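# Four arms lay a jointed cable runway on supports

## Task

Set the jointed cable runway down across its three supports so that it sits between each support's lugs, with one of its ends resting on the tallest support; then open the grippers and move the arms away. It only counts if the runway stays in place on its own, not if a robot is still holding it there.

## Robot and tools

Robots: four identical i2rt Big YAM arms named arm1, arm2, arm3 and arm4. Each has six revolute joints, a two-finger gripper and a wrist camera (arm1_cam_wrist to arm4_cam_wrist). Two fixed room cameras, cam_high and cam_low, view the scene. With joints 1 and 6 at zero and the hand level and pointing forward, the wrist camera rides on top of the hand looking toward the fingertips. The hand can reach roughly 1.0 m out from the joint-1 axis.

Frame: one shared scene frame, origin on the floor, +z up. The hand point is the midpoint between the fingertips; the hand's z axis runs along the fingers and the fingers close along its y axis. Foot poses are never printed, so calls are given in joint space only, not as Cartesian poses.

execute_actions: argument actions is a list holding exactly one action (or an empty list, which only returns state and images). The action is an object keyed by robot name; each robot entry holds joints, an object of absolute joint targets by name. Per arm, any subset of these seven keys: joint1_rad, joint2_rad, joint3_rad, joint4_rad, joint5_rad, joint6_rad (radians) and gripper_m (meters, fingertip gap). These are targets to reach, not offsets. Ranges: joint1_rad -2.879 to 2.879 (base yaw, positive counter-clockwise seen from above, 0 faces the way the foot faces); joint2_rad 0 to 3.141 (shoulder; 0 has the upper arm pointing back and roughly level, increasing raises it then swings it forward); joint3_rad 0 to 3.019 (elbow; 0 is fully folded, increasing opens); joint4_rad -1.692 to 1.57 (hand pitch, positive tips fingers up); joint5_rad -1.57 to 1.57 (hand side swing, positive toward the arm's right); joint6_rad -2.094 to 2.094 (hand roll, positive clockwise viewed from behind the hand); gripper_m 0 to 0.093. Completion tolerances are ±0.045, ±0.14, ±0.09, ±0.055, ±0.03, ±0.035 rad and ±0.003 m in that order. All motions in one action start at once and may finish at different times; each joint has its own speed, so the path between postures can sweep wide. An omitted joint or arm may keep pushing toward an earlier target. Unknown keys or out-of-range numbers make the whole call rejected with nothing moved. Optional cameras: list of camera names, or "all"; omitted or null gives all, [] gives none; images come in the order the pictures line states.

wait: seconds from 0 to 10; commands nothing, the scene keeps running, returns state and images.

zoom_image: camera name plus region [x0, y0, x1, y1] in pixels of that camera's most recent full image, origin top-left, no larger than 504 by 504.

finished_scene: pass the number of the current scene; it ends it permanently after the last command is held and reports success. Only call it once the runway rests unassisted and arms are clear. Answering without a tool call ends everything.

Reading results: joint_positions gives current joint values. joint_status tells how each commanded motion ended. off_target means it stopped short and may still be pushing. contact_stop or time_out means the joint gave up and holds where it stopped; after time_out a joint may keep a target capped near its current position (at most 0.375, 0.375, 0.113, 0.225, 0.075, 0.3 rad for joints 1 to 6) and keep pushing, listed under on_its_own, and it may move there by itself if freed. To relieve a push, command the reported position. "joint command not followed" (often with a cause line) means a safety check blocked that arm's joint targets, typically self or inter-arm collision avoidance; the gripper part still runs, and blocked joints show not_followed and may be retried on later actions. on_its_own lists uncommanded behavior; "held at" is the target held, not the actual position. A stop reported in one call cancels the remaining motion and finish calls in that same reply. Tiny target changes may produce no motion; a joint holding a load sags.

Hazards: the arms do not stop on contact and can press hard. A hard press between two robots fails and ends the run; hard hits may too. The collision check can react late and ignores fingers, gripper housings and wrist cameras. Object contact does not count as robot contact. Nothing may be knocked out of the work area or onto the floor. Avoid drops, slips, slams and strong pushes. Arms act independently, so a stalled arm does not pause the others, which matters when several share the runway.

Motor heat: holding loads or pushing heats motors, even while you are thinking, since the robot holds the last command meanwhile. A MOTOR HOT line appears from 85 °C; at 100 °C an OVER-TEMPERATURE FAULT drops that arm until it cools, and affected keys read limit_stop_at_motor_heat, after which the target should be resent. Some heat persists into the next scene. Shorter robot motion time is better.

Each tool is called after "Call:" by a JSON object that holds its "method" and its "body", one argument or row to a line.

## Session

Call:
{"method": "execute_actions", "body": {
  "actions": []
}}

Scene clock: 0.00 s.
Motor temperatures (°C, as the motors report them): arm1=[22 22 27 23 25 25] | arm2=[25 32 32 24 22 22] | arm3=[22 27 28 22 24 23] | arm4=[24 25 25 23 24 24]
arm1.joint_positions: joint1_rad=-0.224 joint2_rad=+0.545 joint3_rad=+1.402 joint4_rad=-1.437 joint5_rad=+0.074 joint6_rad=-0.162 gripper_m=+0.095
arm1.joint_status: not commanded
arm1.hand: x=-0.9516 y=-0.2476 z=+1.4339 quat_wxyz=(-0.468, -0.016, -0.876, +0.114) (m; scene frame)
arm2.joint_positions: joint1_rad=-0.146 joint2_rad=+0.602 joint3_rad=+1.331 joint4_rad=-1.537 joint5_rad=-0.129 joint6_rad=-0.275 gripper_m=+0.094
arm2.joint_status: not commanded
arm2.hand: x=-0.2179 y=-0.4653 z=+1.3630 quat_wxyz=(-0.288, +0.689, -0.622, -0.238) (m; scene frame)
arm3.joint_positions: joint1_rad=-0.368 joint2_rad=+0.446 joint3_rad=+1.448 joint4_rad=-1.444 joint5_rad=+0.105 joint6_rad=+0.352 gripper_m=+0.094
arm3.joint_status: not commanded
arm3.hand: x=+0.2379 y=-0.5402 z=+1.4082 quat_wxyz=(-0.385, +0.380, -0.755, -0.371) (m; scene frame)
arm4.joint_positions: joint1_rad=-0.234 joint2_rad=+0.617 joint3_rad=+1.432 joint4_rad=-1.181 joint5_rad=+0.144 joint6_rad=-0.241 gripper_m=+0.094
arm4.joint_status: not commanded
arm4.hand: x=+0.8798 y=-0.0645 z=+1.4556 quat_wxyz=(+0.167, -0.828, +0.006, +0.536) (m; scene frame)
pictures: arm1_cam_wrist, arm2_cam_wrist, arm3_cam_wrist, arm4_cam_wrist, cam_high, cam_low
Images, in order (width x height): arm1_cam_wrist 616x616, arm2_cam_wrist 616x616, arm3_cam_wrist 616x616, arm4_cam_wrist 616x616, cam_high 896x504, cam_low 896x504.

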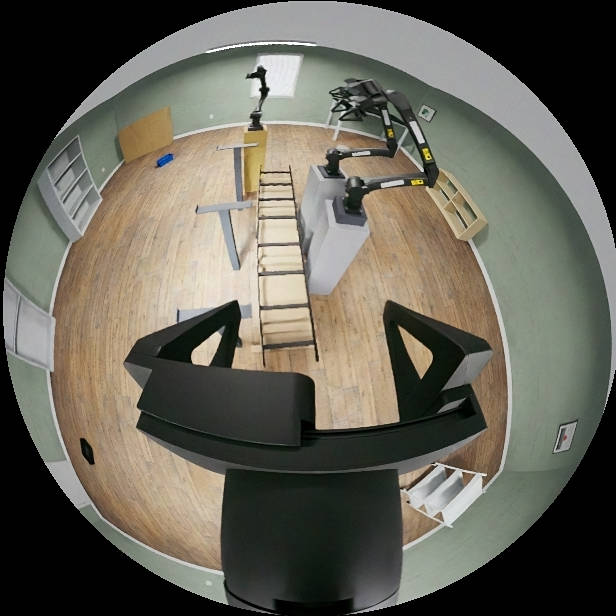

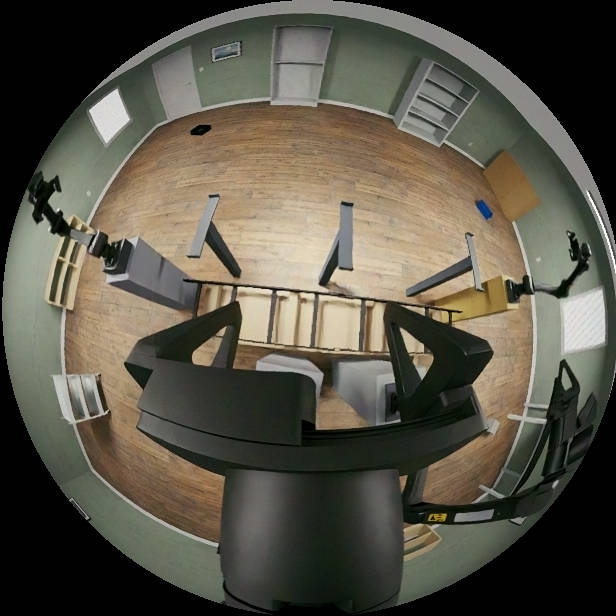

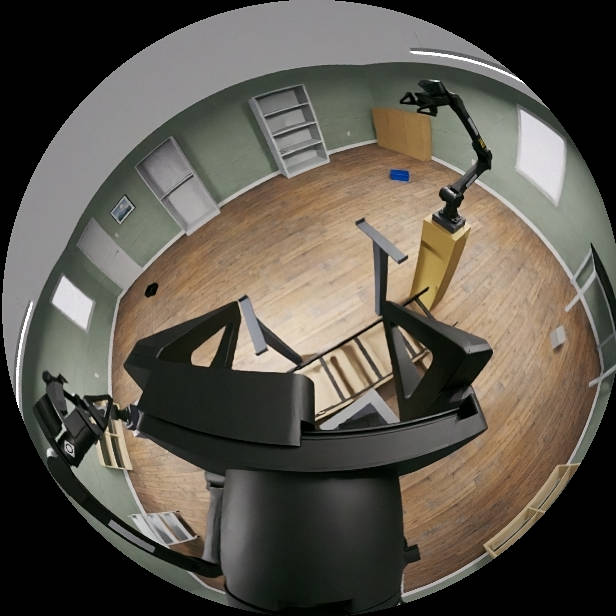

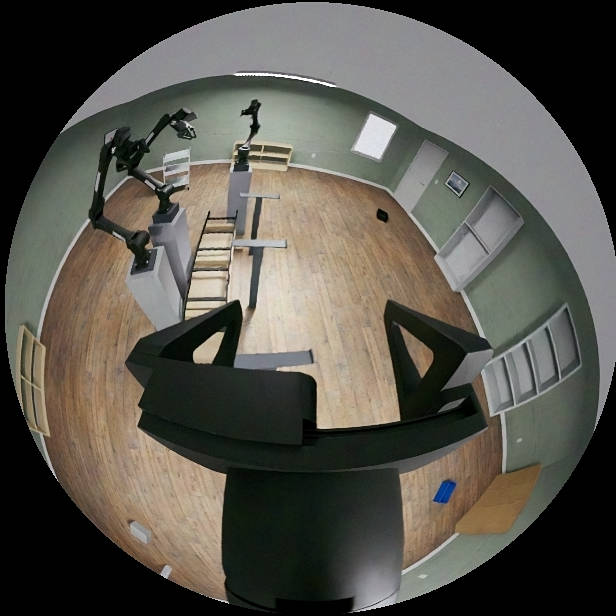

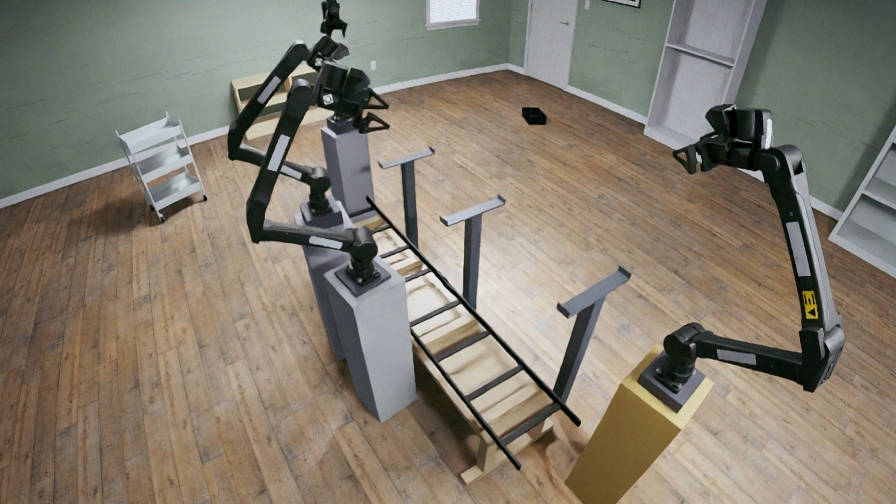

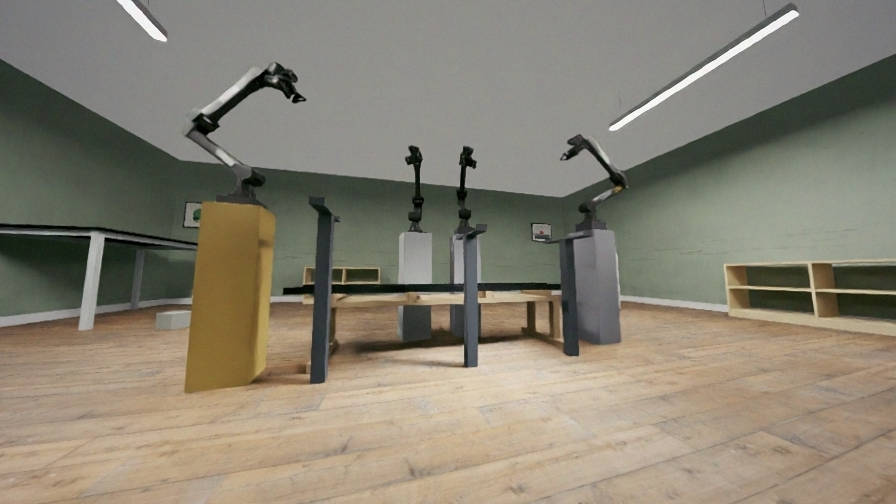

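Call:
{"method": "execute_actions", "body": {
  "actions": [
    {"arm1":{"joints":{"joint1_rad":-0.435,"joint2_rad":1.5,"joint3_rad":0.75,"joint4_rad":-0.8,"joint5_rad":0,"joint6_rad":-1.94}},"arm2":{"joints":{"joint1_rad":0.42,"joint2_rad":1.5,"joint3_rad":0.8,"joint4_rad":-0.87,"joint5_rad":0,"joint6_rad":0.33}},"arm3":{"joints":{"joint1_rad":-0.62,"joint2_rad":1.5,"joint3_rad":0.8,"joint4_rad":-0.87,"joint5_rad":0,"joint6_rad":-0.46}},"arm4":{"joints":{"joint1_rad":0.525,"joint2_rad":1.5,"joint3_rad":0.75,"joint4_rad":-0.8,"joint5_rad":0,"joint6_rad":-0.98}}}
  ],
  "cameras": []
}}

Call:
{"method": "execute_actions", "body": {
  "actions": [
    {"arm1":{"joints":{"joint2_rad":2.78,"joint3_rad":1.1,"joint4_rad":0.12}},"arm2":{"joints":{"joint2_rad":2.7,"joint3_rad":1.1,"joint4_rad":0.03}},"arm3":{"joints":{"joint2_rad":2.55,"joint3_rad":1.06,"joint4_rad":-0.08}},"arm4":{"joints":{"joint2_rad":2.67,"joint3_rad":1.08,"joint4_rad":0.04}}}
  ]
}}

Scene clock: 11.90 s.
Motor temperatures (°C, as the motors report them): arm1=[22 22 29 23 25 25] | arm2=[25 32 35 24 22 22] | arm3=[22 27 30 22 24 23] | arm4=[24 26 27 23 24 24]
arm1.joint_positions: joint1_rad=-0.431 joint2_rad=+1.496 joint3_rad=+0.731 joint4_rad=-0.809 joint5_rad=+0.003 joint6_rad=-1.931 gripper_m=+0.095
arm1.joint_status: all done
arm1.hand: x=-0.8171 y=-0.3320 z=+0.8998 quat_wxyz=(+0.002, +0.704, -0.710, +0.007) (m; scene frame)
arm2.joint_positions: joint1_rad=+0.420 joint2_rad=+1.496 joint3_rad=+0.792 joint4_rad=-0.883 joint5_rad=-0.001 joint6_rad=+0.318 gripper_m=+0.094
arm2.joint_status: all done
arm2.hand: x=-0.3559 y=-0.3412 z=+0.9030 quat_wxyz=(+0.005, +0.715, -0.699, +0.011) (m; scene frame)
arm3.joint_positions: joint1_rad=-0.616 joint2_rad=+1.503 joint3_rad=+0.793 joint4_rad=-0.883 joint5_rad=+0.003 joint6_rad=-0.447 gripper_m=+0.094
arm3.joint_status: all done
arm3.hand: x=+0.3478 y=-0.3615 z=+0.8533 quat_wxyz=(+0.012, +0.700, -0.714, +0.007) (m; scene frame)
arm4.joint_positions: joint1_rad=+0.525 joint2_rad=+1.486 joint3_rad=+0.727 joint4_rad=-0.813 joint5_rad=+0.000 joint6_rad=-0.967 gripper_m=+0.094
arm4.joint_status: all done
arm4.hand: x=+0.8493 y=-0.3192 z=+0.8656 quat_wxyz=(-0.008, -0.707, -0.707, -0.004) (m; scene frame)
pictures: none
No camera images: the call's "cameras" was empty. Leave "cameras" out to get every camera's image.

Scene clock: 13.70 s.
Motor temperatures (°C, as the motors report them): arm1=[22 22 29 23 25 25] | arm2=[25 32 34 24 22 22] | arm3=[22 27 30 22 24 23] | arm4=[24 26 27 23 24 24]
arm1.joint_positions: joint1_rad=-0.431 joint2_rad=+2.787 joint3_rad=+1.098 joint4_rad=+0.112 joint5_rad=+0.003 joint6_rad=-1.933 gripper_m=+0.095
arm1.joint_status: all done
arm1.hand: x=-0.7955 y=-0.3434 z=+0.4704 quat_wxyz=(+0.003, +0.705, -0.709, +0.006) (m; scene frame)
arm2.joint_positions: joint1_rad=+0.420 joint2_rad=+2.709 joint3_rad=+1.095 joint4_rad=+0.018 joint5_rad=-0.001 joint6_rad=+0.319 gripper_m=+0.094
arm2.joint_status: all done
arm2.hand: x=-0.3618 y=-0.3224 z=+0.4831 quat_wxyz=(+0.007, +0.714, -0.700, +0.015) (m; scene frame)
arm3.joint_positions: joint1_rad=-0.616 joint2_rad=+2.568 joint3_rad=+1.054 joint4_rad=-0.093 joint5_rad=+0.003 joint6_rad=-0.448 gripper_m=+0.094
arm3.joint_status: all done
arm3.hand: x=+0.3664 y=-0.3263 z=+0.4866 quat_wxyz=(+0.018, +0.700, -0.714, +0.009) (m; scene frame)
arm4.joint_positions: joint1_rad=+0.525 joint2_rad=+2.681 joint3_rad=+1.077 joint4_rad=+0.025 joint5_rad=+0.000 joint6_rad=-0.968 gripper_m=+0.094
arm4.joint_status: all done
arm4.hand: x=+0.8214 y=-0.3450 z=+0.4705 quat_wxyz=(-0.008, -0.707, -0.707, -0.008) (m; scene frame)
pictures: arm1_cam_wrist, arm2_cam_wrist, arm3_cam_wrist, arm4_cam_wrist, cam_high, cam_low
Images, in order (width x height): arm1_cam_wrist 616x616, arm2_cam_wrist 616x616, arm3_cam_wrist 616x616, arm4_cam_wrist 616x616, cam_high 896x504, cam_low 896x504.

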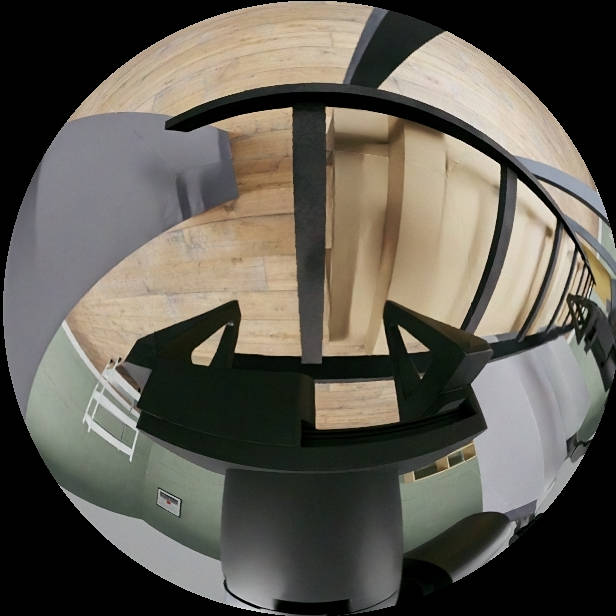

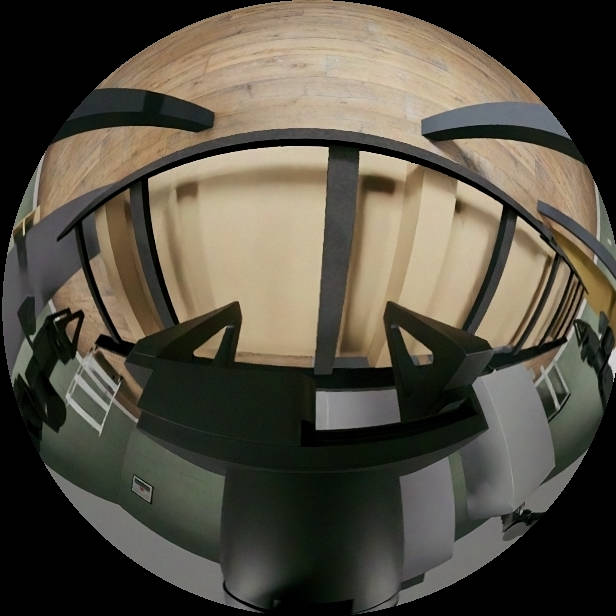

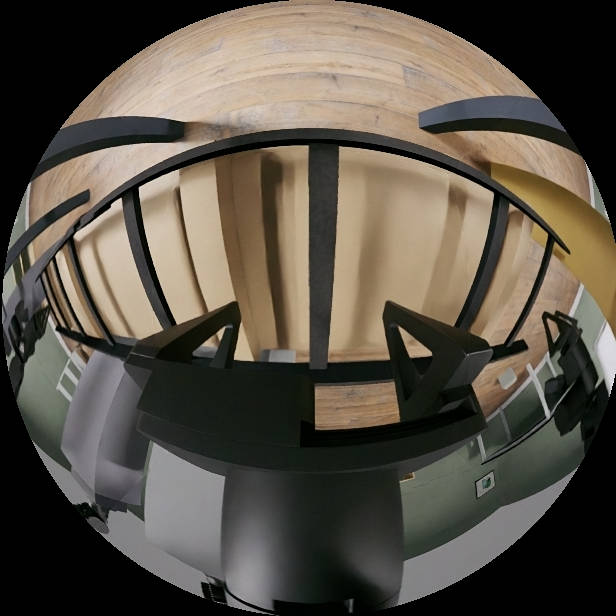

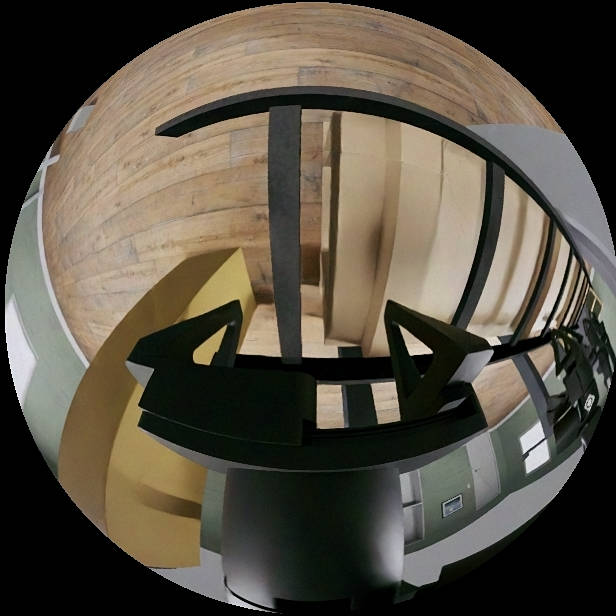

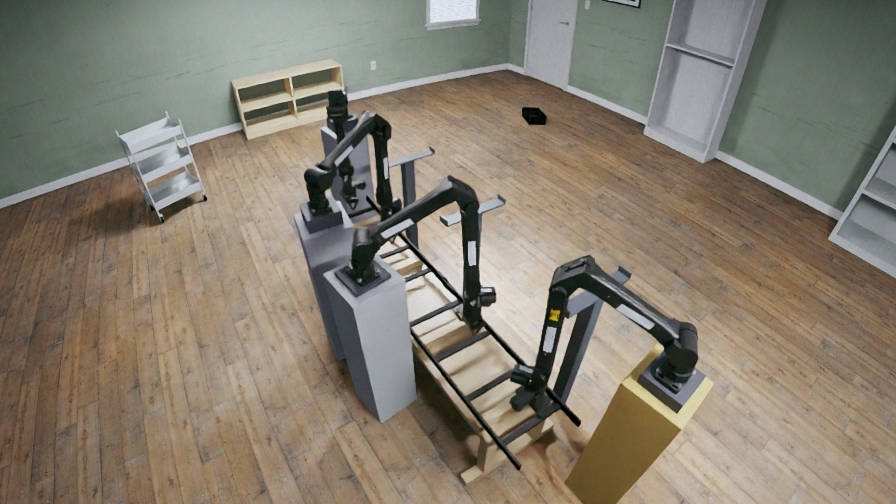

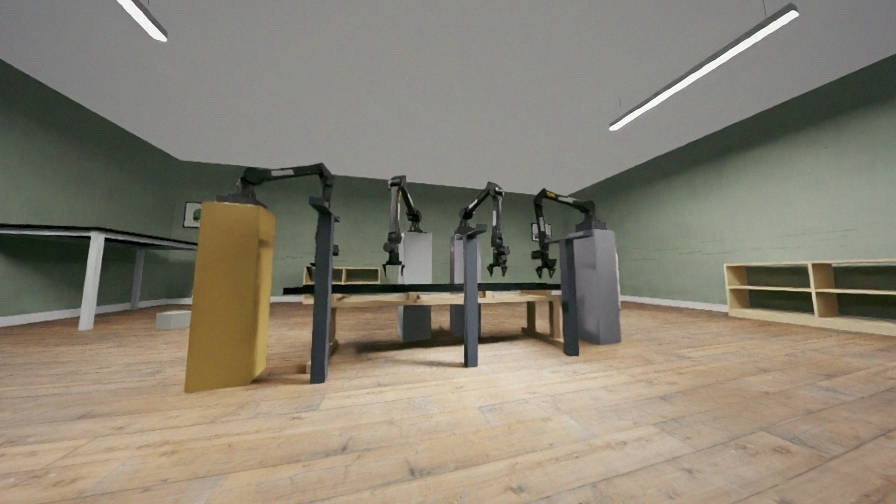

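Call:
{"method": "execute_actions", "body": {
  "actions": [
    {"arm1":{"joints":{"joint2_rad":3.075,"joint3_rad":1.345,"joint4_rad":0.16}},"arm2":{"joints":{"joint1_rad":0.37,"joint6_rad":0.29,"joint2_rad":2.995,"joint3_rad":1.31,"joint4_rad":0.12}},"arm3":{"joints":{"joint1_rad":-0.635,"joint2_rad":2.875,"joint3_rad":1.255,"joint4_rad":0.06}},"arm4":{"joints":{"joint1_rad":0.55,"joint2_rad":2.975,"joint3_rad":1.25,"joint4_rad":0.16}}}
  ],
  "cameras": ["arm2_cam_wrist","arm4_cam_wrist"]
}}

Call:
{"method": "execute_actions", "body": {
  "actions": [
    {"arm1":{"joints":{"gripper_m":0}},"arm4":{"joints":{"gripper_m":0}},"arm2":{"joints":{"gripper_m":0}},"arm3":{"joints":{"gripper_m":0}}}
  ],
  "cameras": []
}}

Scene clock: 28.07 s.
Motor temperatures (°C, as the motors report them): arm1=[22 23 28 23 25 25] | arm2=[25 33 33 24 22 22] | arm3=[22 29 29 22 24 23] | arm4=[24 27 26 23 23 24]
arm1.joint_positions: joint1_rad=-0.429 joint2_rad=+2.945 joint3_rad=+1.306 joint4_rad=+0.138 joint5_rad=+0.004 joint6_rad=-1.934 gripper_m=+0.095
arm1.joint_status: all done
arm1.hand: x=-0.7546 y=-0.3592 z=+0.4091 quat_wxyz=(-0.012, +0.705, -0.708, +0.040) (m; scene frame)
arm2.joint_positions: joint1_rad=+0.371 joint2_rad=+3.010 joint3_rad=+1.304 joint4_rad=+0.117 joint5_rad=-0.001 joint6_rad=+0.302 gripper_m=+0.094
arm2.joint_status: all done
arm2.hand: x=-0.3381 y=-0.3376 z=+0.3716 quat_wxyz=(+0.005, +0.703, -0.711, +0.011) (m; scene frame)
arm3.joint_positions: joint1_rad=-0.629 joint2_rad=+2.890 joint3_rad=+1.249 joint4_rad=+0.055 joint5_rad=+0.003 joint6_rad=-0.448 gripper_m=+0.094
arm3.joint_status: all done
arm3.hand: x=+0.3643 y=-0.3422 z=+0.3672 quat_wxyz=(+0.008, +0.695, -0.718, +0.006) (m; scene frame)
arm4.joint_positions: joint1_rad=+0.531 joint2_rad=+2.898 joint3_rad=+1.289 joint4_rad=+0.181 joint5_rad=+0.016 joint6_rad=-0.972 gripper_m=+0.094
arm4.joint_status: all done
arm4.hand: x=+0.7816 y=-0.3734 z=+0.3906 quat_wxyz=(+0.013, -0.703, -0.708, +0.065) (m; scene frame)
pictures: arm2_cam_wrist, arm4_cam_wrist
Images, in order (width x height): arm2_cam_wrist 616x616, arm4_cam_wrist 616x616.

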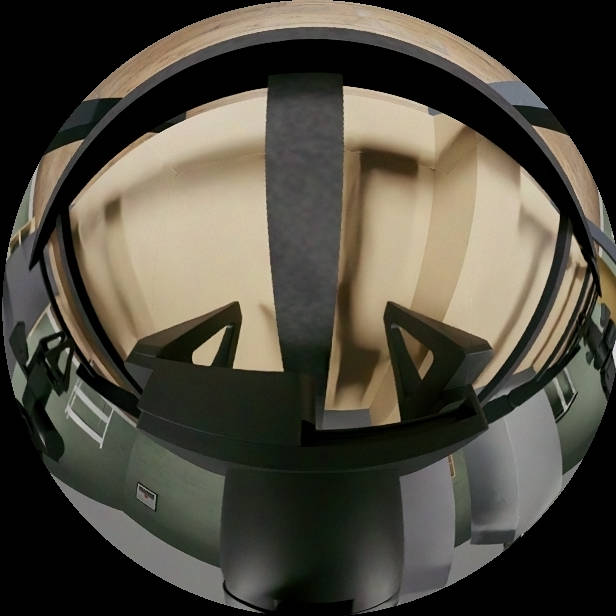

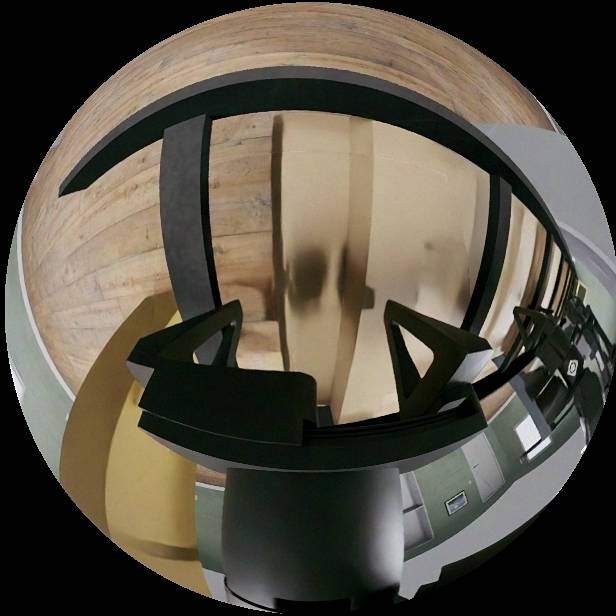

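Scene clock: 28.80 s.
Motor temperatures (°C, as the motors report them): arm1=[22 23 28 23 25 25] | arm2=[25 33 33 24 22 22] | arm3=[22 29 29 22 24 23] | arm4=[24 27 26 23 23 24]
arm1.joint_positions: joint1_rad=-0.450 joint2_rad=+2.955 joint3_rad=+1.277 joint4_rad=+0.114 joint5_rad=+0.024 joint6_rad=-1.942 gripper_m=+0.001
arm1.joint_status: all done
arm1.hand: x=-0.7869 y=-0.3587 z=+0.4058 quat_wxyz=(+0.010, +0.701, -0.713, +0.015) (m; scene frame)
arm2.joint_positions: joint1_rad=+0.375 joint2_rad=+3.010 joint3_rad=+1.307 joint4_rad=+0.118 joint5_rad=-0.012 joint6_rad=+0.307 gripper_m=+0.024
arm2.joint_status: gripper_m off_target (ended at +0.024, target +0.000)
arm2.hand: x=-0.3416 y=-0.3367 z=+0.3714 quat_wxyz=(+0.009, +0.703, -0.711, +0.007) (m; scene frame)
arm3.joint_positions: joint1_rad=-0.649 joint2_rad=+2.890 joint3_rad=+1.257 joint4_rad=+0.059 joint5_rad=+0.020 joint6_rad=-0.475 gripper_m=+0.023
arm3.joint_status: gripper_m off_target (ended at +0.023, target +0.000)
arm3.hand: x=+0.3763 y=-0.3419 z=+0.3668 quat_wxyz=(+0.000, +0.698, -0.716, +0.012) (m; scene frame)
arm4.joint_positions: joint1_rad=+0.539 joint2_rad=+2.951 joint3_rad=+1.269 joint4_rad=+0.180 joint5_rad=+0.004 joint6_rad=-0.973 gripper_m=+0.000
arm4.joint_status: all done
arm4.hand: x=+0.8214 y=-0.3521 z=+0.3710 quat_wxyz=(+0.000, -0.700, -0.713, +0.030) (m; scene frame)
pictures: none
No camera images: the call's "cameras" was empty. Leave "cameras" out to get every camera's image.

Call:
{"method": "execute_actions", "body": {
  "actions": [
    {"arm1":{"joints":{"joint1_rad":-0.52,"joint6_rad":-2.03,"joint2_rad":2.8,"joint3_rad":1.16,"joint4_rad":0.07}},"arm4":{"joints":{"joint1_rad":0.59,"joint6_rad":-0.91,"joint2_rad":2.72,"joint3_rad":1.1,"joint4_rad":0.05}}}
  ],
  "cameras": []
}}

Call:
{"method": "execute_actions", "body": {
  "actions": [
    {"arm1":{"joints":{"gripper_m":0.09,"joint2_rad":2.92,"joint3_rad":1.24,"joint4_rad":0.11}},"arm4":{"joints":{"gripper_m":0.09,"joint2_rad":2.82,"joint3_rad":1.16,"joint4_rad":0.09}}}
  ],
  "cameras": ["arm1_cam_wrist","arm4_cam_wrist"]
}}

Scene clock: 43.03 s.
Motor temperatures (°C, as the motors report them): arm1=[22 23 28 23 26 25] | arm2=[25 34 32 24 22 22] | arm3=[22 29 28 22 24 23] | arm4=[24 27 25 23 23 24]
arm1.joint_positions: joint1_rad=-0.522 joint2_rad=+2.806 joint3_rad=+1.164 joint4_rad=+0.069 joint5_rad=-0.002 joint6_rad=-2.022 gripper_m=+0.001
arm1.joint_status: all done
arm1.hand: x=-0.7909 y=-0.3811 z=+0.4618 quat_wxyz=(+0.000, +0.704, -0.711, +0.006) (m; scene frame)
arm2.joint_positions: joint1_rad=+0.375 joint2_rad=+3.010 joint3_rad=+1.307 joint4_rad=+0.118 joint5_rad=-0.012 joint6_rad=+0.307 gripper_m=+0.024
arm2.joint_status: not commanded
arm2.hand: x=-0.3416 y=-0.3367 z=+0.3714 quat_wxyz=(+0.009, +0.703, -0.711, +0.007) (m; scene frame)
arm3.joint_positions: joint1_rad=-0.649 joint2_rad=+2.890 joint3_rad=+1.257 joint4_rad=+0.059 joint5_rad=+0.020 joint6_rad=-0.475 gripper_m=+0.023
arm3.joint_status: not commanded
arm3.hand: x=+0.3763 y=-0.3419 z=+0.3668 quat_wxyz=(+0.000, +0.698, -0.716, +0.012) (m; scene frame)
arm4.joint_positions: joint1_rad=+0.586 joint2_rad=+2.742 joint3_rad=+1.101 joint4_rad=+0.064 joint5_rad=+0.002 joint6_rad=-0.923 gripper_m=+0.000
arm4.joint_status: all done
arm4.hand: x=+0.8410 y=-0.3589 z=+0.4490 quat_wxyz=(-0.007, -0.701, -0.713, -0.007) (m; scene frame)
pictures: none
No camera images: the call's "cameras" was empty. Leave "cameras" out to get every camera's image.

Scene clock: 43.97 s.
Motor temperatures (°C, as the motors report them): arm1=[22 23 28 23 26 25] | arm2=[25 34 32 24 22 22] | arm3=[22 29 28 22 24 23] | arm4=[24 27 25 23 23 24]
arm1.joint_positions: joint1_rad=-0.522 joint2_rad=+2.924 joint3_rad=+1.239 joint4_rad=+0.107 joint5_rad=-0.002 joint6_rad=-2.022 gripper_m=+0.090
arm1.joint_status: all done
arm1.hand: x=-0.8020 y=-0.3758 z=+0.4182 quat_wxyz=(+0.000, +0.704, -0.711, +0.004) (m; scene frame)
arm2.joint_positions: joint1_rad=+0.375 joint2_rad=+3.010 joint3_rad=+1.307 joint4_rad=+0.118 joint5_rad=-0.012 joint6_rad=+0.307 gripper_m=+0.024
arm2.joint_status: not commanded
arm2.hand: x=-0.3416 y=-0.3367 z=+0.3714 quat_wxyz=(+0.009, +0.703, -0.711, +0.007) (m; scene frame)
arm3.joint_positions: joint1_rad=-0.649 joint2_rad=+2.890 joint3_rad=+1.257 joint4_rad=+0.059 joint5_rad=+0.020 joint6_rad=-0.475 gripper_m=+0.023
arm3.joint_status: not commanded
arm3.hand: x=+0.3763 y=-0.3419 z=+0.3668 quat_wxyz=(+0.000, +0.698, -0.716, +0.012) (m; scene frame)
arm4.joint_positions: joint1_rad=+0.586 joint2_rad=+2.813 joint3_rad=+1.161 joint4_rad=+0.079 joint5_rad=+0.002 joint6_rad=-0.923 gripper_m=+0.090
arm4.joint_status: all done
arm4.hand: x=+0.8400 y=-0.3601 z=+0.4223 quat_wxyz=(-0.007, -0.701, -0.713, -0.005) (m; scene frame)
pictures: arm1_cam_wrist, arm4_cam_wrist
Images, in order (width x height): arm1_cam_wrist 616x616, arm4_cam_wrist 616x616.

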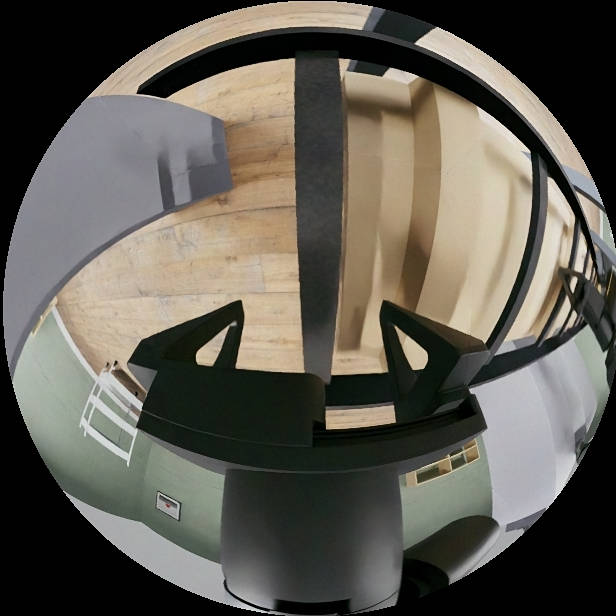

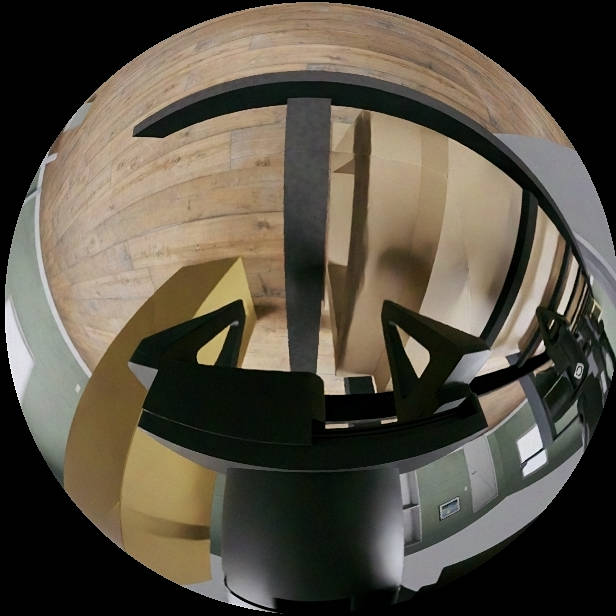

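Call:
{"method": "execute_actions", "body": {
  "actions": [
    {"arm1":{"joints":{"joint2_rad":3.0,"joint3_rad":1.3,"joint4_rad":0.13}},"arm4":{"joints":{"joint2_rad":2.9,"joint3_rad":1.2,"joint4_rad":0.13}}}
  ],
  "cameras": []
}}

Call:
{"method": "execute_actions", "body": {
  "actions": [
    {"arm1":{"joints":{"joint2_rad":3.06,"joint3_rad":1.37,"joint4_rad":0.12}},"arm4":{"joints":{"joint2_rad":2.97,"joint3_rad":1.26,"joint4_rad":0.14}}}
  ],
  "cameras": []
}}

Call:
{"method": "execute_actions", "body": {
  "actions": [
    {"arm1":{"joints":{"gripper_m":0}},"arm4":{"joints":{"gripper_m":0}}}
  ],
  "cameras": []
}}

Scene clock: 54.97 s.
Motor temperatures (°C, as the motors report them): arm1=[22 23 27 23 25 25] | arm2=[25 34 32 24 23 22] | arm3=[22 29 28 22 24 23] | arm4=[24 27 25 23 23 24]
arm1.joint_positions: joint1_rad=-0.522 joint2_rad=+2.998 joint3_rad=+1.302 joint4_rad=+0.126 joint5_rad=-0.002 joint6_rad=-2.023 gripper_m=+0.090
arm1.joint_status: all done
arm1.hand: x=-0.8032 y=-0.3754 z=+0.3902 quat_wxyz=(-0.001, +0.704, -0.710, +0.008) (m; scene frame)
arm2.joint_positions: joint1_rad=+0.375 joint2_rad=+3.010 joint3_rad=+1.307 joint4_rad=+0.118 joint5_rad=-0.012 joint6_rad=+0.307 gripper_m=+0.024
arm2.joint_status: not commanded
arm2.hand: x=-0.3416 y=-0.3367 z=+0.3714 quat_wxyz=(+0.009, +0.703, -0.711, +0.007) (m; scene frame)
arm3.joint_positions: joint1_rad=-0.649 joint2_rad=+2.890 joint3_rad=+1.257 joint4_rad=+0.059 joint5_rad=+0.020 joint6_rad=-0.475 gripper_m=+0.023
arm3.joint_status: not commanded
arm3.hand: x=+0.3763 y=-0.3419 z=+0.3668 quat_wxyz=(+0.000, +0.698, -0.716, +0.012) (m; scene frame)
arm4.joint_positions: joint1_rad=+0.586 joint2_rad=+2.896 joint3_rad=+1.201 joint4_rad=+0.118 joint5_rad=+0.002 joint6_rad=-0.923 gripper_m=+0.090
arm4.joint_status: all done
arm4.hand: x=+0.8516 y=-0.3516 z=+0.3925 quat_wxyz=(-0.007, -0.701, -0.713, -0.007) (m; scene frame)
pictures: none
No camera images: the call's "cameras" was empty. Leave "cameras" out to get every camera's image.

Scene clock: 55.77 s.
Motor temperatures (°C, as the motors report them): arm1=[22 23 27 23 25 25] | arm2=[25 34 32 24 23 22] | arm3=[22 29 28 22 24 23] | arm4=[24 27 25 23 23 24]
arm1.joint_positions: joint1_rad=-0.522 joint2_rad=+3.054 joint3_rad=+1.369 joint4_rad=+0.125 joint5_rad=-0.002 joint6_rad=-2.023 gripper_m=+0.090
arm1.joint_status: all done
arm1.hand: x=-0.7982 y=-0.3780 z=+0.3682 quat_wxyz=(-0.003, +0.704, -0.710, +0.013) (m; scene frame)
arm2.joint_positions: joint1_rad=+0.375 joint2_rad=+3.010 joint3_rad=+1.307 joint4_rad=+0.118 joint5_rad=-0.012 joint6_rad=+0.307 gripper_m=+0.024
arm2.joint_status: not commanded
arm2.hand: x=-0.3416 y=-0.3367 z=+0.3714 quat_wxyz=(+0.009, +0.703, -0.711, +0.007) (m; scene frame)
arm3.joint_positions: joint1_rad=-0.649 joint2_rad=+2.890 joint3_rad=+1.257 joint4_rad=+0.059 joint5_rad=+0.020 joint6_rad=-0.475 gripper_m=+0.023
arm3.joint_status: not commanded
arm3.hand: x=+0.3763 y=-0.3419 z=+0.3668 quat_wxyz=(+0.000, +0.698, -0.716, +0.012) (m; scene frame)
arm4.joint_positions: joint1_rad=+0.586 joint2_rad=+2.961 joint3_rad=+1.262 joint4_rad=+0.127 joint5_rad=+0.002 joint6_rad=-0.923 gripper_m=+0.090
arm4.joint_status: all done
arm4.hand: x=+0.8513 y=-0.3523 z=+0.3678 quat_wxyz=(-0.007, -0.701, -0.713, -0.005) (m; scene frame)
pictures: none
No camera images: the call's "cameras" was empty. Leave "cameras" out to get every camera's image.

Scene clock: 56.47 s.
Motor temperatures (°C, as the motors report them): arm1=[22 23 27 23 25 25] | arm2=[25 34 32 24 23 22] | arm3=[22 29 28 22 24 23] | arm4=[24 27 25 23 23 24]
arm1.joint_positions: joint1_rad=-0.522 joint2_rad=+3.054 joint3_rad=+1.371 joint4_rad=+0.124 joint5_rad=-0.003 joint6_rad=-2.033 gripper_m=+0.024
arm1.joint_status: gripper_m off_target (ended at +0.024, target +0.000)
arm1.hand: x=-0.7975 y=-0.3779 z=+0.3682 quat_wxyz=(-0.003, +0.708, -0.706, +0.013) (m; scene frame)
arm2.joint_positions: joint1_rad=+0.375 joint2_rad=+3.010 joint3_rad=+1.307 joint4_rad=+0.118 joint5_rad=-0.012 joint6_rad=+0.307 gripper_m=+0.024
arm2.joint_status: not commanded
arm2.hand: x=-0.3416 y=-0.3367 z=+0.3714 quat_wxyz=(+0.009, +0.703, -0.711, +0.007) (m; scene frame)
arm3.joint_positions: joint1_rad=-0.649 joint2_rad=+2.890 joint3_rad=+1.257 joint4_rad=+0.059 joint5_rad=+0.021 joint6_rad=-0.475 gripper_m=+0.023
arm3.joint_status: not commanded
arm3.hand: x=+0.3763 y=-0.3420 z=+0.3668 quat_wxyz=(+0.000, +0.698, -0.716, +0.012) (m; scene frame)
arm4.joint_positions: joint1_rad=+0.584 joint2_rad=+2.961 joint3_rad=+1.266 joint4_rad=+0.133 joint5_rad=+0.006 joint6_rad=-0.906 gripper_m=+0.023
arm4.joint_status: gripper_m off_target (ended at +0.023, target +0.000)
arm4.hand: x=+0.8471 y=-0.3538 z=+0.3675 quat_wxyz=(-0.004, -0.708, -0.706, +0.000) (m; scene frame)
pictures: none
No camera images: the call's "cameras" was empty. Leave "cameras" out to get every camera's image.

Call:
{"method": "execute_actions", "body": {
  "actions": [
    {"arm1":{"joints":{"joint2_rad":2.46,"joint3_rad":1.0,"joint4_rad":-0.07}},"arm2":{"joints":{"joint2_rad":2.35,"joint3_rad":0.9,"joint4_rad":-0.07}},"arm3":{"joints":{"joint2_rad":2.21,"joint3_rad":0.89,"joint4_rad":-0.19}},"arm4":{"joints":{"joint2_rad":2.34,"joint3_rad":0.9,"joint4_rad":-0.09}}}
  ],
  "cameras": []
}}

Call:
{"method": "execute_actions", "body": {
  "actions": [
    {"arm1":{"joints":{"joint2_rad":1.79,"joint3_rad":0.84,"joint4_rad":-0.54}},"arm2":{"joints":{"joint2_rad":1.62,"joint3_rad":0.8,"joint4_rad":-0.62}},"arm3":{"joints":{"joint2_rad":1.52,"joint3_rad":0.85,"joint4_rad":-0.76}},"arm4":{"joints":{"joint2_rad":1.645,"joint3_rad":0.785,"joint4_rad":-0.635}}}
  ],
  "cameras": []
}}

Call:
{"method": "execute_actions", "body": {
  "actions": [
    {"arm1":{"joints":{"joint2_rad":1.42,"joint3_rad":0.9,"joint4_rad":-0.95}},"arm2":{"joints":{"joint2_rad":1.28,"joint3_rad":0.93,"joint4_rad":-1.03}},"arm3":{"joints":{"joint2_rad":1.26,"joint3_rad":1.02,"joint4_rad":-1.13}},"arm4":{"joints":{"joint2_rad":1.3,"joint3_rad":0.89,"joint4_rad":-1.05}}}
  ],
  "cameras": ["cam_high","cam_low"]
}}

Scene clock: 70.07 s.
Motor temperatures (°C, as the motors report them): arm1=[22 24 27 23 25 25] | arm2=[25 35 32 24 23 22] | arm3=[22 29 28 22 25 23] | arm4=[24 27 25 23 23 24]
arm1.joint_positions: joint1_rad=-0.526 joint2_rad=+2.515 joint3_rad=+0.970 joint4_rad=-0.067 joint5_rad=-0.008 joint6_rad=-2.039 gripper_m=+0.024
arm1.joint_status: all done
arm1.hand: x=-0.7973 y=-0.3777 z=+0.5677 quat_wxyz=(+0.003, +0.708, -0.706, -0.013) (m; scene frame)
arm2.joint_positions: joint1_rad=+0.377 joint2_rad=+2.465 joint3_rad=+0.902 joint4_rad=-0.047 joint5_rad=-0.001 joint6_rad=+0.309 gripper_m=+0.024
arm2.joint_status: all done
arm2.hand: x=-0.3415 y=-0.3349 z=+0.5699 quat_wxyz=(+0.010, +0.703, -0.711, +0.021) (m; scene frame)
arm3.joint_positions: joint1_rad=-0.651 joint2_rad=+2.338 joint3_rad=+0.906 joint4_rad=-0.155 joint5_rad=+0.017 joint6_rad=-0.477 gripper_m=+0.023
arm3.joint_status: all done
arm3.hand: x=+0.3772 y=-0.3400 z=+0.5668 quat_wxyz=(+0.007, +0.698, -0.716, +0.012) (m; scene frame)
arm4.joint_positions: joint1_rad=+0.590 joint2_rad=+2.395 joint3_rad=+0.880 joint4_rad=-0.085 joint5_rad=+0.005 joint6_rad=-0.898 gripper_m=+0.023
arm4.joint_status: all done
arm4.hand: x=+0.8466 y=-0.3534 z=+0.5715 quat_wxyz=(-0.007, -0.708, -0.706, -0.019) (m; scene frame)
pictures: none
No camera images: the call's "cameras" was empty. Leave "cameras" out to get every camera's image.

Scene clock: 71.47 s.
Motor temperatures (°C, as the motors report them): arm1=[22 24 27 23 25 25] | arm2=[25 35 32 24 23 22] | arm3=[22 30 28 22 25 23] | arm4=[24 27 25 23 23 24]
arm1.joint_positions: joint1_rad=-0.530 joint2_rad=+1.822 joint3_rad=+0.789 joint4_rad=-0.559 joint5_rad=-0.007 joint6_rad=-2.043 gripper_m=+0.024
arm1.joint_status: all done
arm1.hand: x=-0.7969 y=-0.3783 z=+0.8041 quat_wxyz=(+0.000, +0.708, -0.706, -0.004) (m; scene frame)
arm2.joint_positions: joint1_rad=+0.380 joint2_rad=+1.736 joint3_rad=+0.749 joint4_rad=-0.619 joint5_rad=+0.008 joint6_rad=+0.313 gripper_m=+0.024
arm2.joint_status: all done
arm2.hand: x=-0.3425 y=-0.3324 z=+0.8117 quat_wxyz=(+0.005, +0.703, -0.711, +0.021) (m; scene frame)
arm3.joint_positions: joint1_rad=-0.653 joint2_rad=+1.652 joint3_rad=+0.827 joint4_rad=-0.726 joint5_rad=+0.016 joint6_rad=-0.480 gripper_m=+0.023
arm3.joint_status: all done
arm3.hand: x=+0.3787 y=-0.3374 z=+0.8110 quat_wxyz=(-0.010, +0.698, -0.716, +0.007) (m; scene frame)
arm4.joint_positions: joint1_rad=+0.598 joint2_rad=+1.685 joint3_rad=+0.759 joint4_rad=-0.651 joint5_rad=+0.001 joint6_rad=-0.892 gripper_m=+0.023
arm4.joint_status: all done
arm4.hand: x=+0.8439 y=-0.3555 z=+0.8087 quat_wxyz=(-0.007, -0.708, -0.706, -0.007) (m; scene frame)
pictures: none
No camera images: the call's "cameras" was empty. Leave "cameras" out to get every camera's image.

Scene clock: 73.87 s.
Motor temperatures (°C, as the motors report them): arm1=[22 24 28 23 25 25] | arm2=[25 35 34 24 22 22] | arm3=[22 30 30 22 25 23] | arm4=[24 27 26 23 23 24]
arm1.joint_positions: joint1_rad=-0.540 joint2_rad=+1.460 joint3_rad=+0.867 joint4_rad=-0.934 joint5_rad=+0.007 joint6_rad=-2.052 gripper_m=+0.024
arm1.joint_status: all done
arm1.hand: x=-0.7985 y=-0.3833 z=+0.9532 quat_wxyz=(-0.003, +0.708, -0.706, +0.030) (m; scene frame)
arm2.joint_positions: joint1_rad=+0.383 joint2_rad=+1.377 joint3_rad=+0.830 joint4_rad=-0.989 joint5_rad=-0.004 joint6_rad=+0.315 gripper_m=+0.024
arm2.joint_status: joint3_rad time_out (moved +0.080 of +0.181); the others done
arm2.on_its_own: joint3_rad reads +0.830 and still pushes toward +0.930 since a time_out
arm2.hand: x=-0.3449 y=-0.3354 z=+0.9538 quat_wxyz=(-0.006, +0.703, -0.711, -0.012) (m; scene frame)
arm3.joint_positions: joint1_rad=-0.653 joint2_rad=+1.365 joint3_rad=+0.950 joint4_rad=-1.070 joint5_rad=+0.022 joint6_rad=-0.481 gripper_m=+0.023
arm3.joint_status: joint4_rad time_out (moved -0.343 of -0.404); the others done
arm3.on_its_own: joint4_rad reads -1.070 and still pushes toward -1.130 since a time_out
arm3.hand: x=+0.3781 y=-0.3394 z=+0.9513 quat_wxyz=(-0.043, +0.698, -0.715, +0.000) (m; scene frame)
arm4.joint_positions: joint1_rad=+0.603 joint2_rad=+1.360 joint3_rad=+0.869 joint4_rad=-1.001 joint5_rad=-0.010 joint6_rad=-0.886 gripper_m=+0.023
arm4.joint_status: all done
arm4.hand: x=+0.8406 y=-0.3603 z=+0.9505 quat_wxyz=(-0.009, -0.708, -0.705, +0.035) (m; scene frame)
pictures: cam_high, cam_low
Images, in order (width x height): cam_high 896x504, cam_low 896x504.

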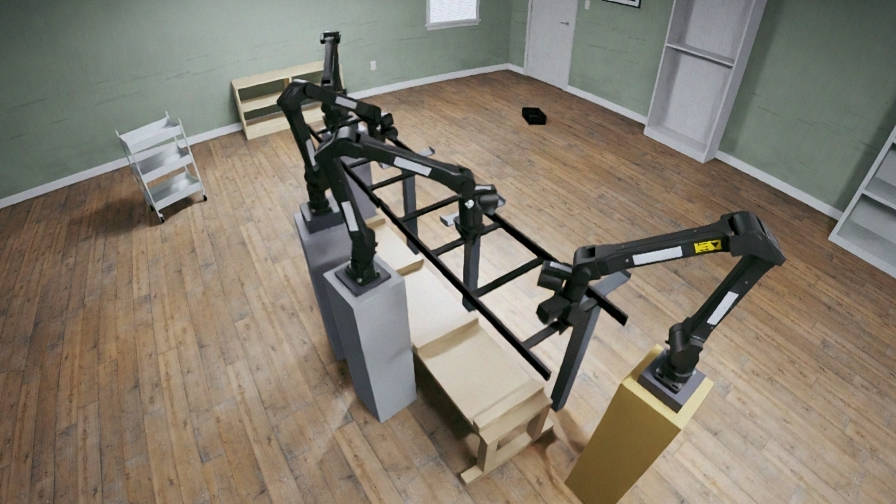

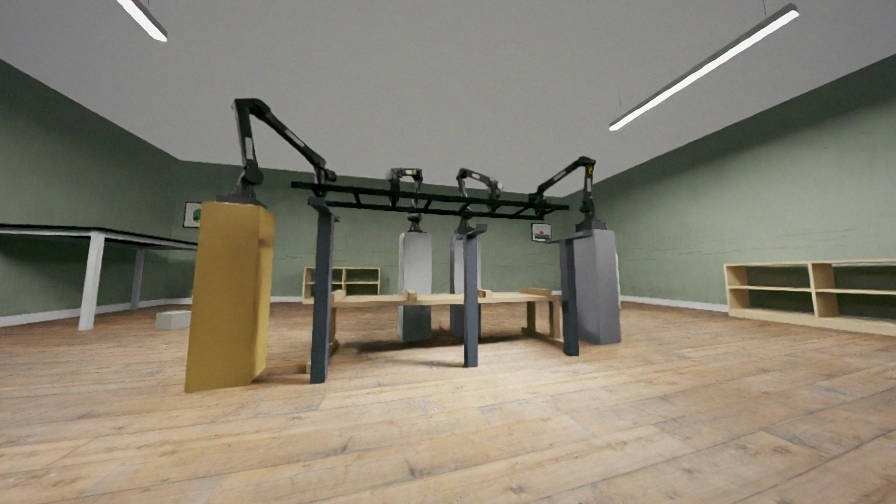

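Call:
{"method": "execute_actions", "body": {
  "actions": [
    {"arm1":{"joints":{"joint1_rad":-0.19,"joint6_rad":-1.7,"joint2_rad":1.3,"joint3_rad":0.8,"joint4_rad":-0.97}},"arm2":{"joints":{"joint1_rad":0.313,"joint6_rad":0.245,"joint2_rad":1.56,"joint3_rad":1.22,"joint4_rad":-1.03}},"arm3":{"joints":{"joint1_rad":-0.534,"joint6_rad":-0.36,"joint2_rad":1.55,"joint3_rad":1.32,"joint4_rad":-1.1}},"arm4":{"joints":{"joint1_rad":0.265,"joint6_rad":-1.225,"joint2_rad":1.13,"joint3_rad":0.78,"joint4_rad":-1.1}}}
  ],
  "cameras": []
}}

Call:
{"method": "execute_actions", "body": {
  "actions": [
    {"arm1":{"joints":{"joint1_rad":0.19,"joint6_rad":-1.32,"joint2_rad":1.31,"joint3_rad":0.815,"joint4_rad":-0.97}},"arm2":{"joints":{"joint1_rad":0.273,"joint6_rad":0.205,"joint2_rad":1.81,"joint3_rad":1.55,"joint4_rad":-1.05}},"arm3":{"joints":{"joint1_rad":-0.46,"joint6_rad":-0.29,"joint2_rad":1.8,"joint3_rad":1.64,"joint4_rad":-1.15}},"arm4":{"joints":{"joint1_rad":-0.175,"joint6_rad":-1.665,"joint2_rad":1.07,"joint3_rad":0.74,"joint4_rad":-1.12}}}
  ],
  "cameras": ["cam_low"]
}}

Call:
{"method": "execute_actions", "body": {
  "actions": [
    {"arm1":{"joints":{"joint1_rad":0.518,"joint6_rad":-0.995,"joint2_rad":1.435,"joint3_rad":0.92,"joint4_rad":-0.95}},"arm2":{"joints":{"joint1_rad":0.247,"joint6_rad":0.18,"joint2_rad":2.07,"joint3_rad":1.93,"joint4_rad":-1.15}},"arm3":{"joints":{"joint1_rad":-0.41,"joint6_rad":-0.24,"joint2_rad":2.07,"joint3_rad":2.02,"joint4_rad":-1.24}},"arm4":{"joints":{"joint1_rad":-0.588,"joint6_rad":-2.08,"joint2_rad":1.185,"joint3_rad":0.81,"joint4_rad":-1.08}}}
  ]
}}

Scene clock: 100.37 s.
Motor temperatures (°C, as the motors report them): arm1=[22 24 31 23 25 25] | arm2=[25 35 44 24 22 22] | arm3=[22 30 37 22 25 23] | arm4=[24 28 29 23 23 24]
arm1.joint_positions: joint1_rad=-0.212 joint2_rad=+1.369 joint3_rad=+0.779 joint4_rad=-0.958 joint5_rad=+0.009 joint6_rad=-1.727 gripper_m=+0.024
arm1.joint_status: all done
arm1.hand: x=-0.7995 y=-0.2614 z=+0.9531 quat_wxyz=(-0.003, +0.709, -0.705, +0.019) (m; scene frame)
arm2.joint_positions: joint1_rad=+0.305 joint2_rad=+1.673 joint3_rad=+1.131 joint4_rad=-0.975 joint5_rad=-0.012 joint6_rad=+0.238 gripper_m=+0.024
arm2.joint_status: all done
arm2.hand: x=-0.3462 y=-0.2135 z=+0.9401 quat_wxyz=(-0.008, +0.702, -0.711, -0.022) (m; scene frame)
arm3.joint_positions: joint1_rad=-0.531 joint2_rad=+1.653 joint3_rad=+1.235 joint4_rad=-1.060 joint5_rad=+0.027 joint6_rad=-0.363 gripper_m=+0.023
arm3.joint_status: all done
arm3.hand: x=+0.3789 y=-0.2165 z=+0.9371 quat_wxyz=(-0.047, +0.699, -0.714, -0.005) (m; scene frame)
arm4.joint_positions: joint1_rad=+0.277 joint2_rad=+1.221 joint3_rad=+0.750 joint4_rad=-1.068 joint5_rad=-0.025 joint6_rad=-1.208 gripper_m=+0.023
arm4.joint_status: all done
arm4.hand: x=+0.8398 y=-0.2389 z=+0.9507 quat_wxyz=(-0.012, -0.710, -0.704, +0.016) (m; scene frame)
pictures: none
No camera images: the call's "cameras" was empty. Leave "cameras" out to get every camera's image.

Scene clock: 102.80 s.
Motor temperatures (°C, as the motors report them): arm1=[22 24 31 23 25 25] | arm2=[25 36 45 24 22 22] | arm3=[22 30 38 22 25 23] | arm4=[24 28 29 23 23 24]
arm1.joint_positions: joint1_rad=+0.140 joint2_rad=+1.369 joint3_rad=+0.779 joint4_rad=-0.955 joint5_rad=+0.014 joint6_rad=-1.377 gripper_m=+0.024
arm1.joint_status: joint1_rad time_out (moved +0.352 of +0.402); joint6_rad time_out (moved +0.350 of +0.407); the others done
arm1.on_its_own: joint1_rad reads +0.140 and still pushes toward +0.190 since a time_out; joint6_rad reads -1.377 and still pushes toward -1.320 since a time_out
arm1.hand: x=-0.8010 y=-0.1450 z=+0.9518 quat_wxyz=(-0.006, +0.710, -0.704, +0.020) (m; scene frame)
arm2.joint_positions: joint1_rad=+0.259 joint2_rad=+1.932 joint3_rad=+1.463 joint4_rad=-1.006 joint5_rad=-0.023 joint6_rad=+0.192 gripper_m=+0.024
arm2.joint_status: all done
arm2.hand: x=-0.3477 y=-0.0965 z=+0.9249 quat_wxyz=(-0.017, +0.702, -0.711, -0.042) (m; scene frame)
arm3.joint_positions: joint1_rad=-0.456 joint2_rad=+1.919 joint3_rad=+1.569 joint4_rad=-1.099 joint5_rad=+0.030 joint6_rad=-0.290 gripper_m=+0.023
arm3.joint_status: all done
arm3.hand: x=+0.3782 y=-0.0980 z=+0.9224 quat_wxyz=(-0.059, +0.699, -0.712, -0.013) (m; scene frame)
arm4.joint_positions: joint1_rad=-0.120 joint2_rad=+1.168 joint3_rad=+0.710 joint4_rad=-1.078 joint5_rad=-0.032 joint6_rad=-1.610 gripper_m=+0.023
arm4.joint_status: joint1_rad time_out (moved -0.397 of -0.452); joint6_rad time_out (moved -0.403 of -0.457); the others done
arm4.on_its_own: joint1_rad reads -0.120 and still pushes toward -0.175 since a time_out; joint6_rad reads -1.610 and still pushes toward -1.665 since a time_out
arm4.hand: x=+0.8367 y=-0.1226 z=+0.9503 quat_wxyz=(-0.006, -0.708, -0.706, +0.019) (m; scene frame)
pictures: cam_low
Images, in order (width x height): cam_low 896x504.

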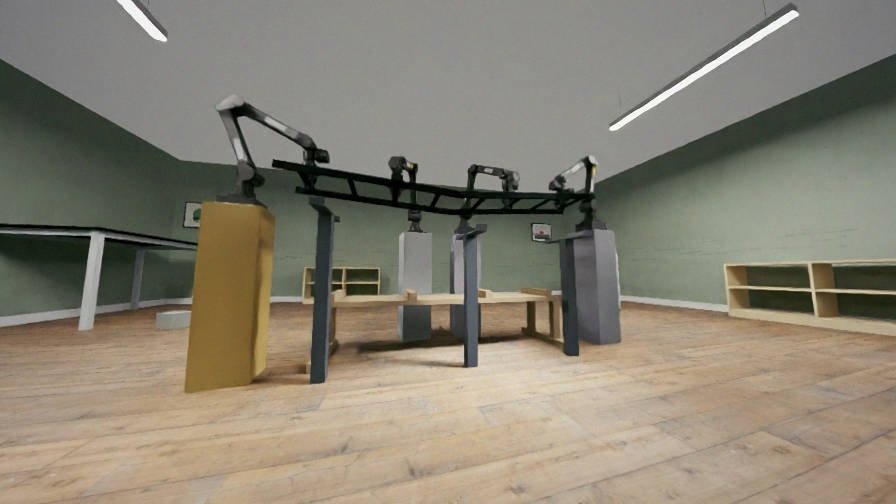

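not run: a stop came earlier in this reply.


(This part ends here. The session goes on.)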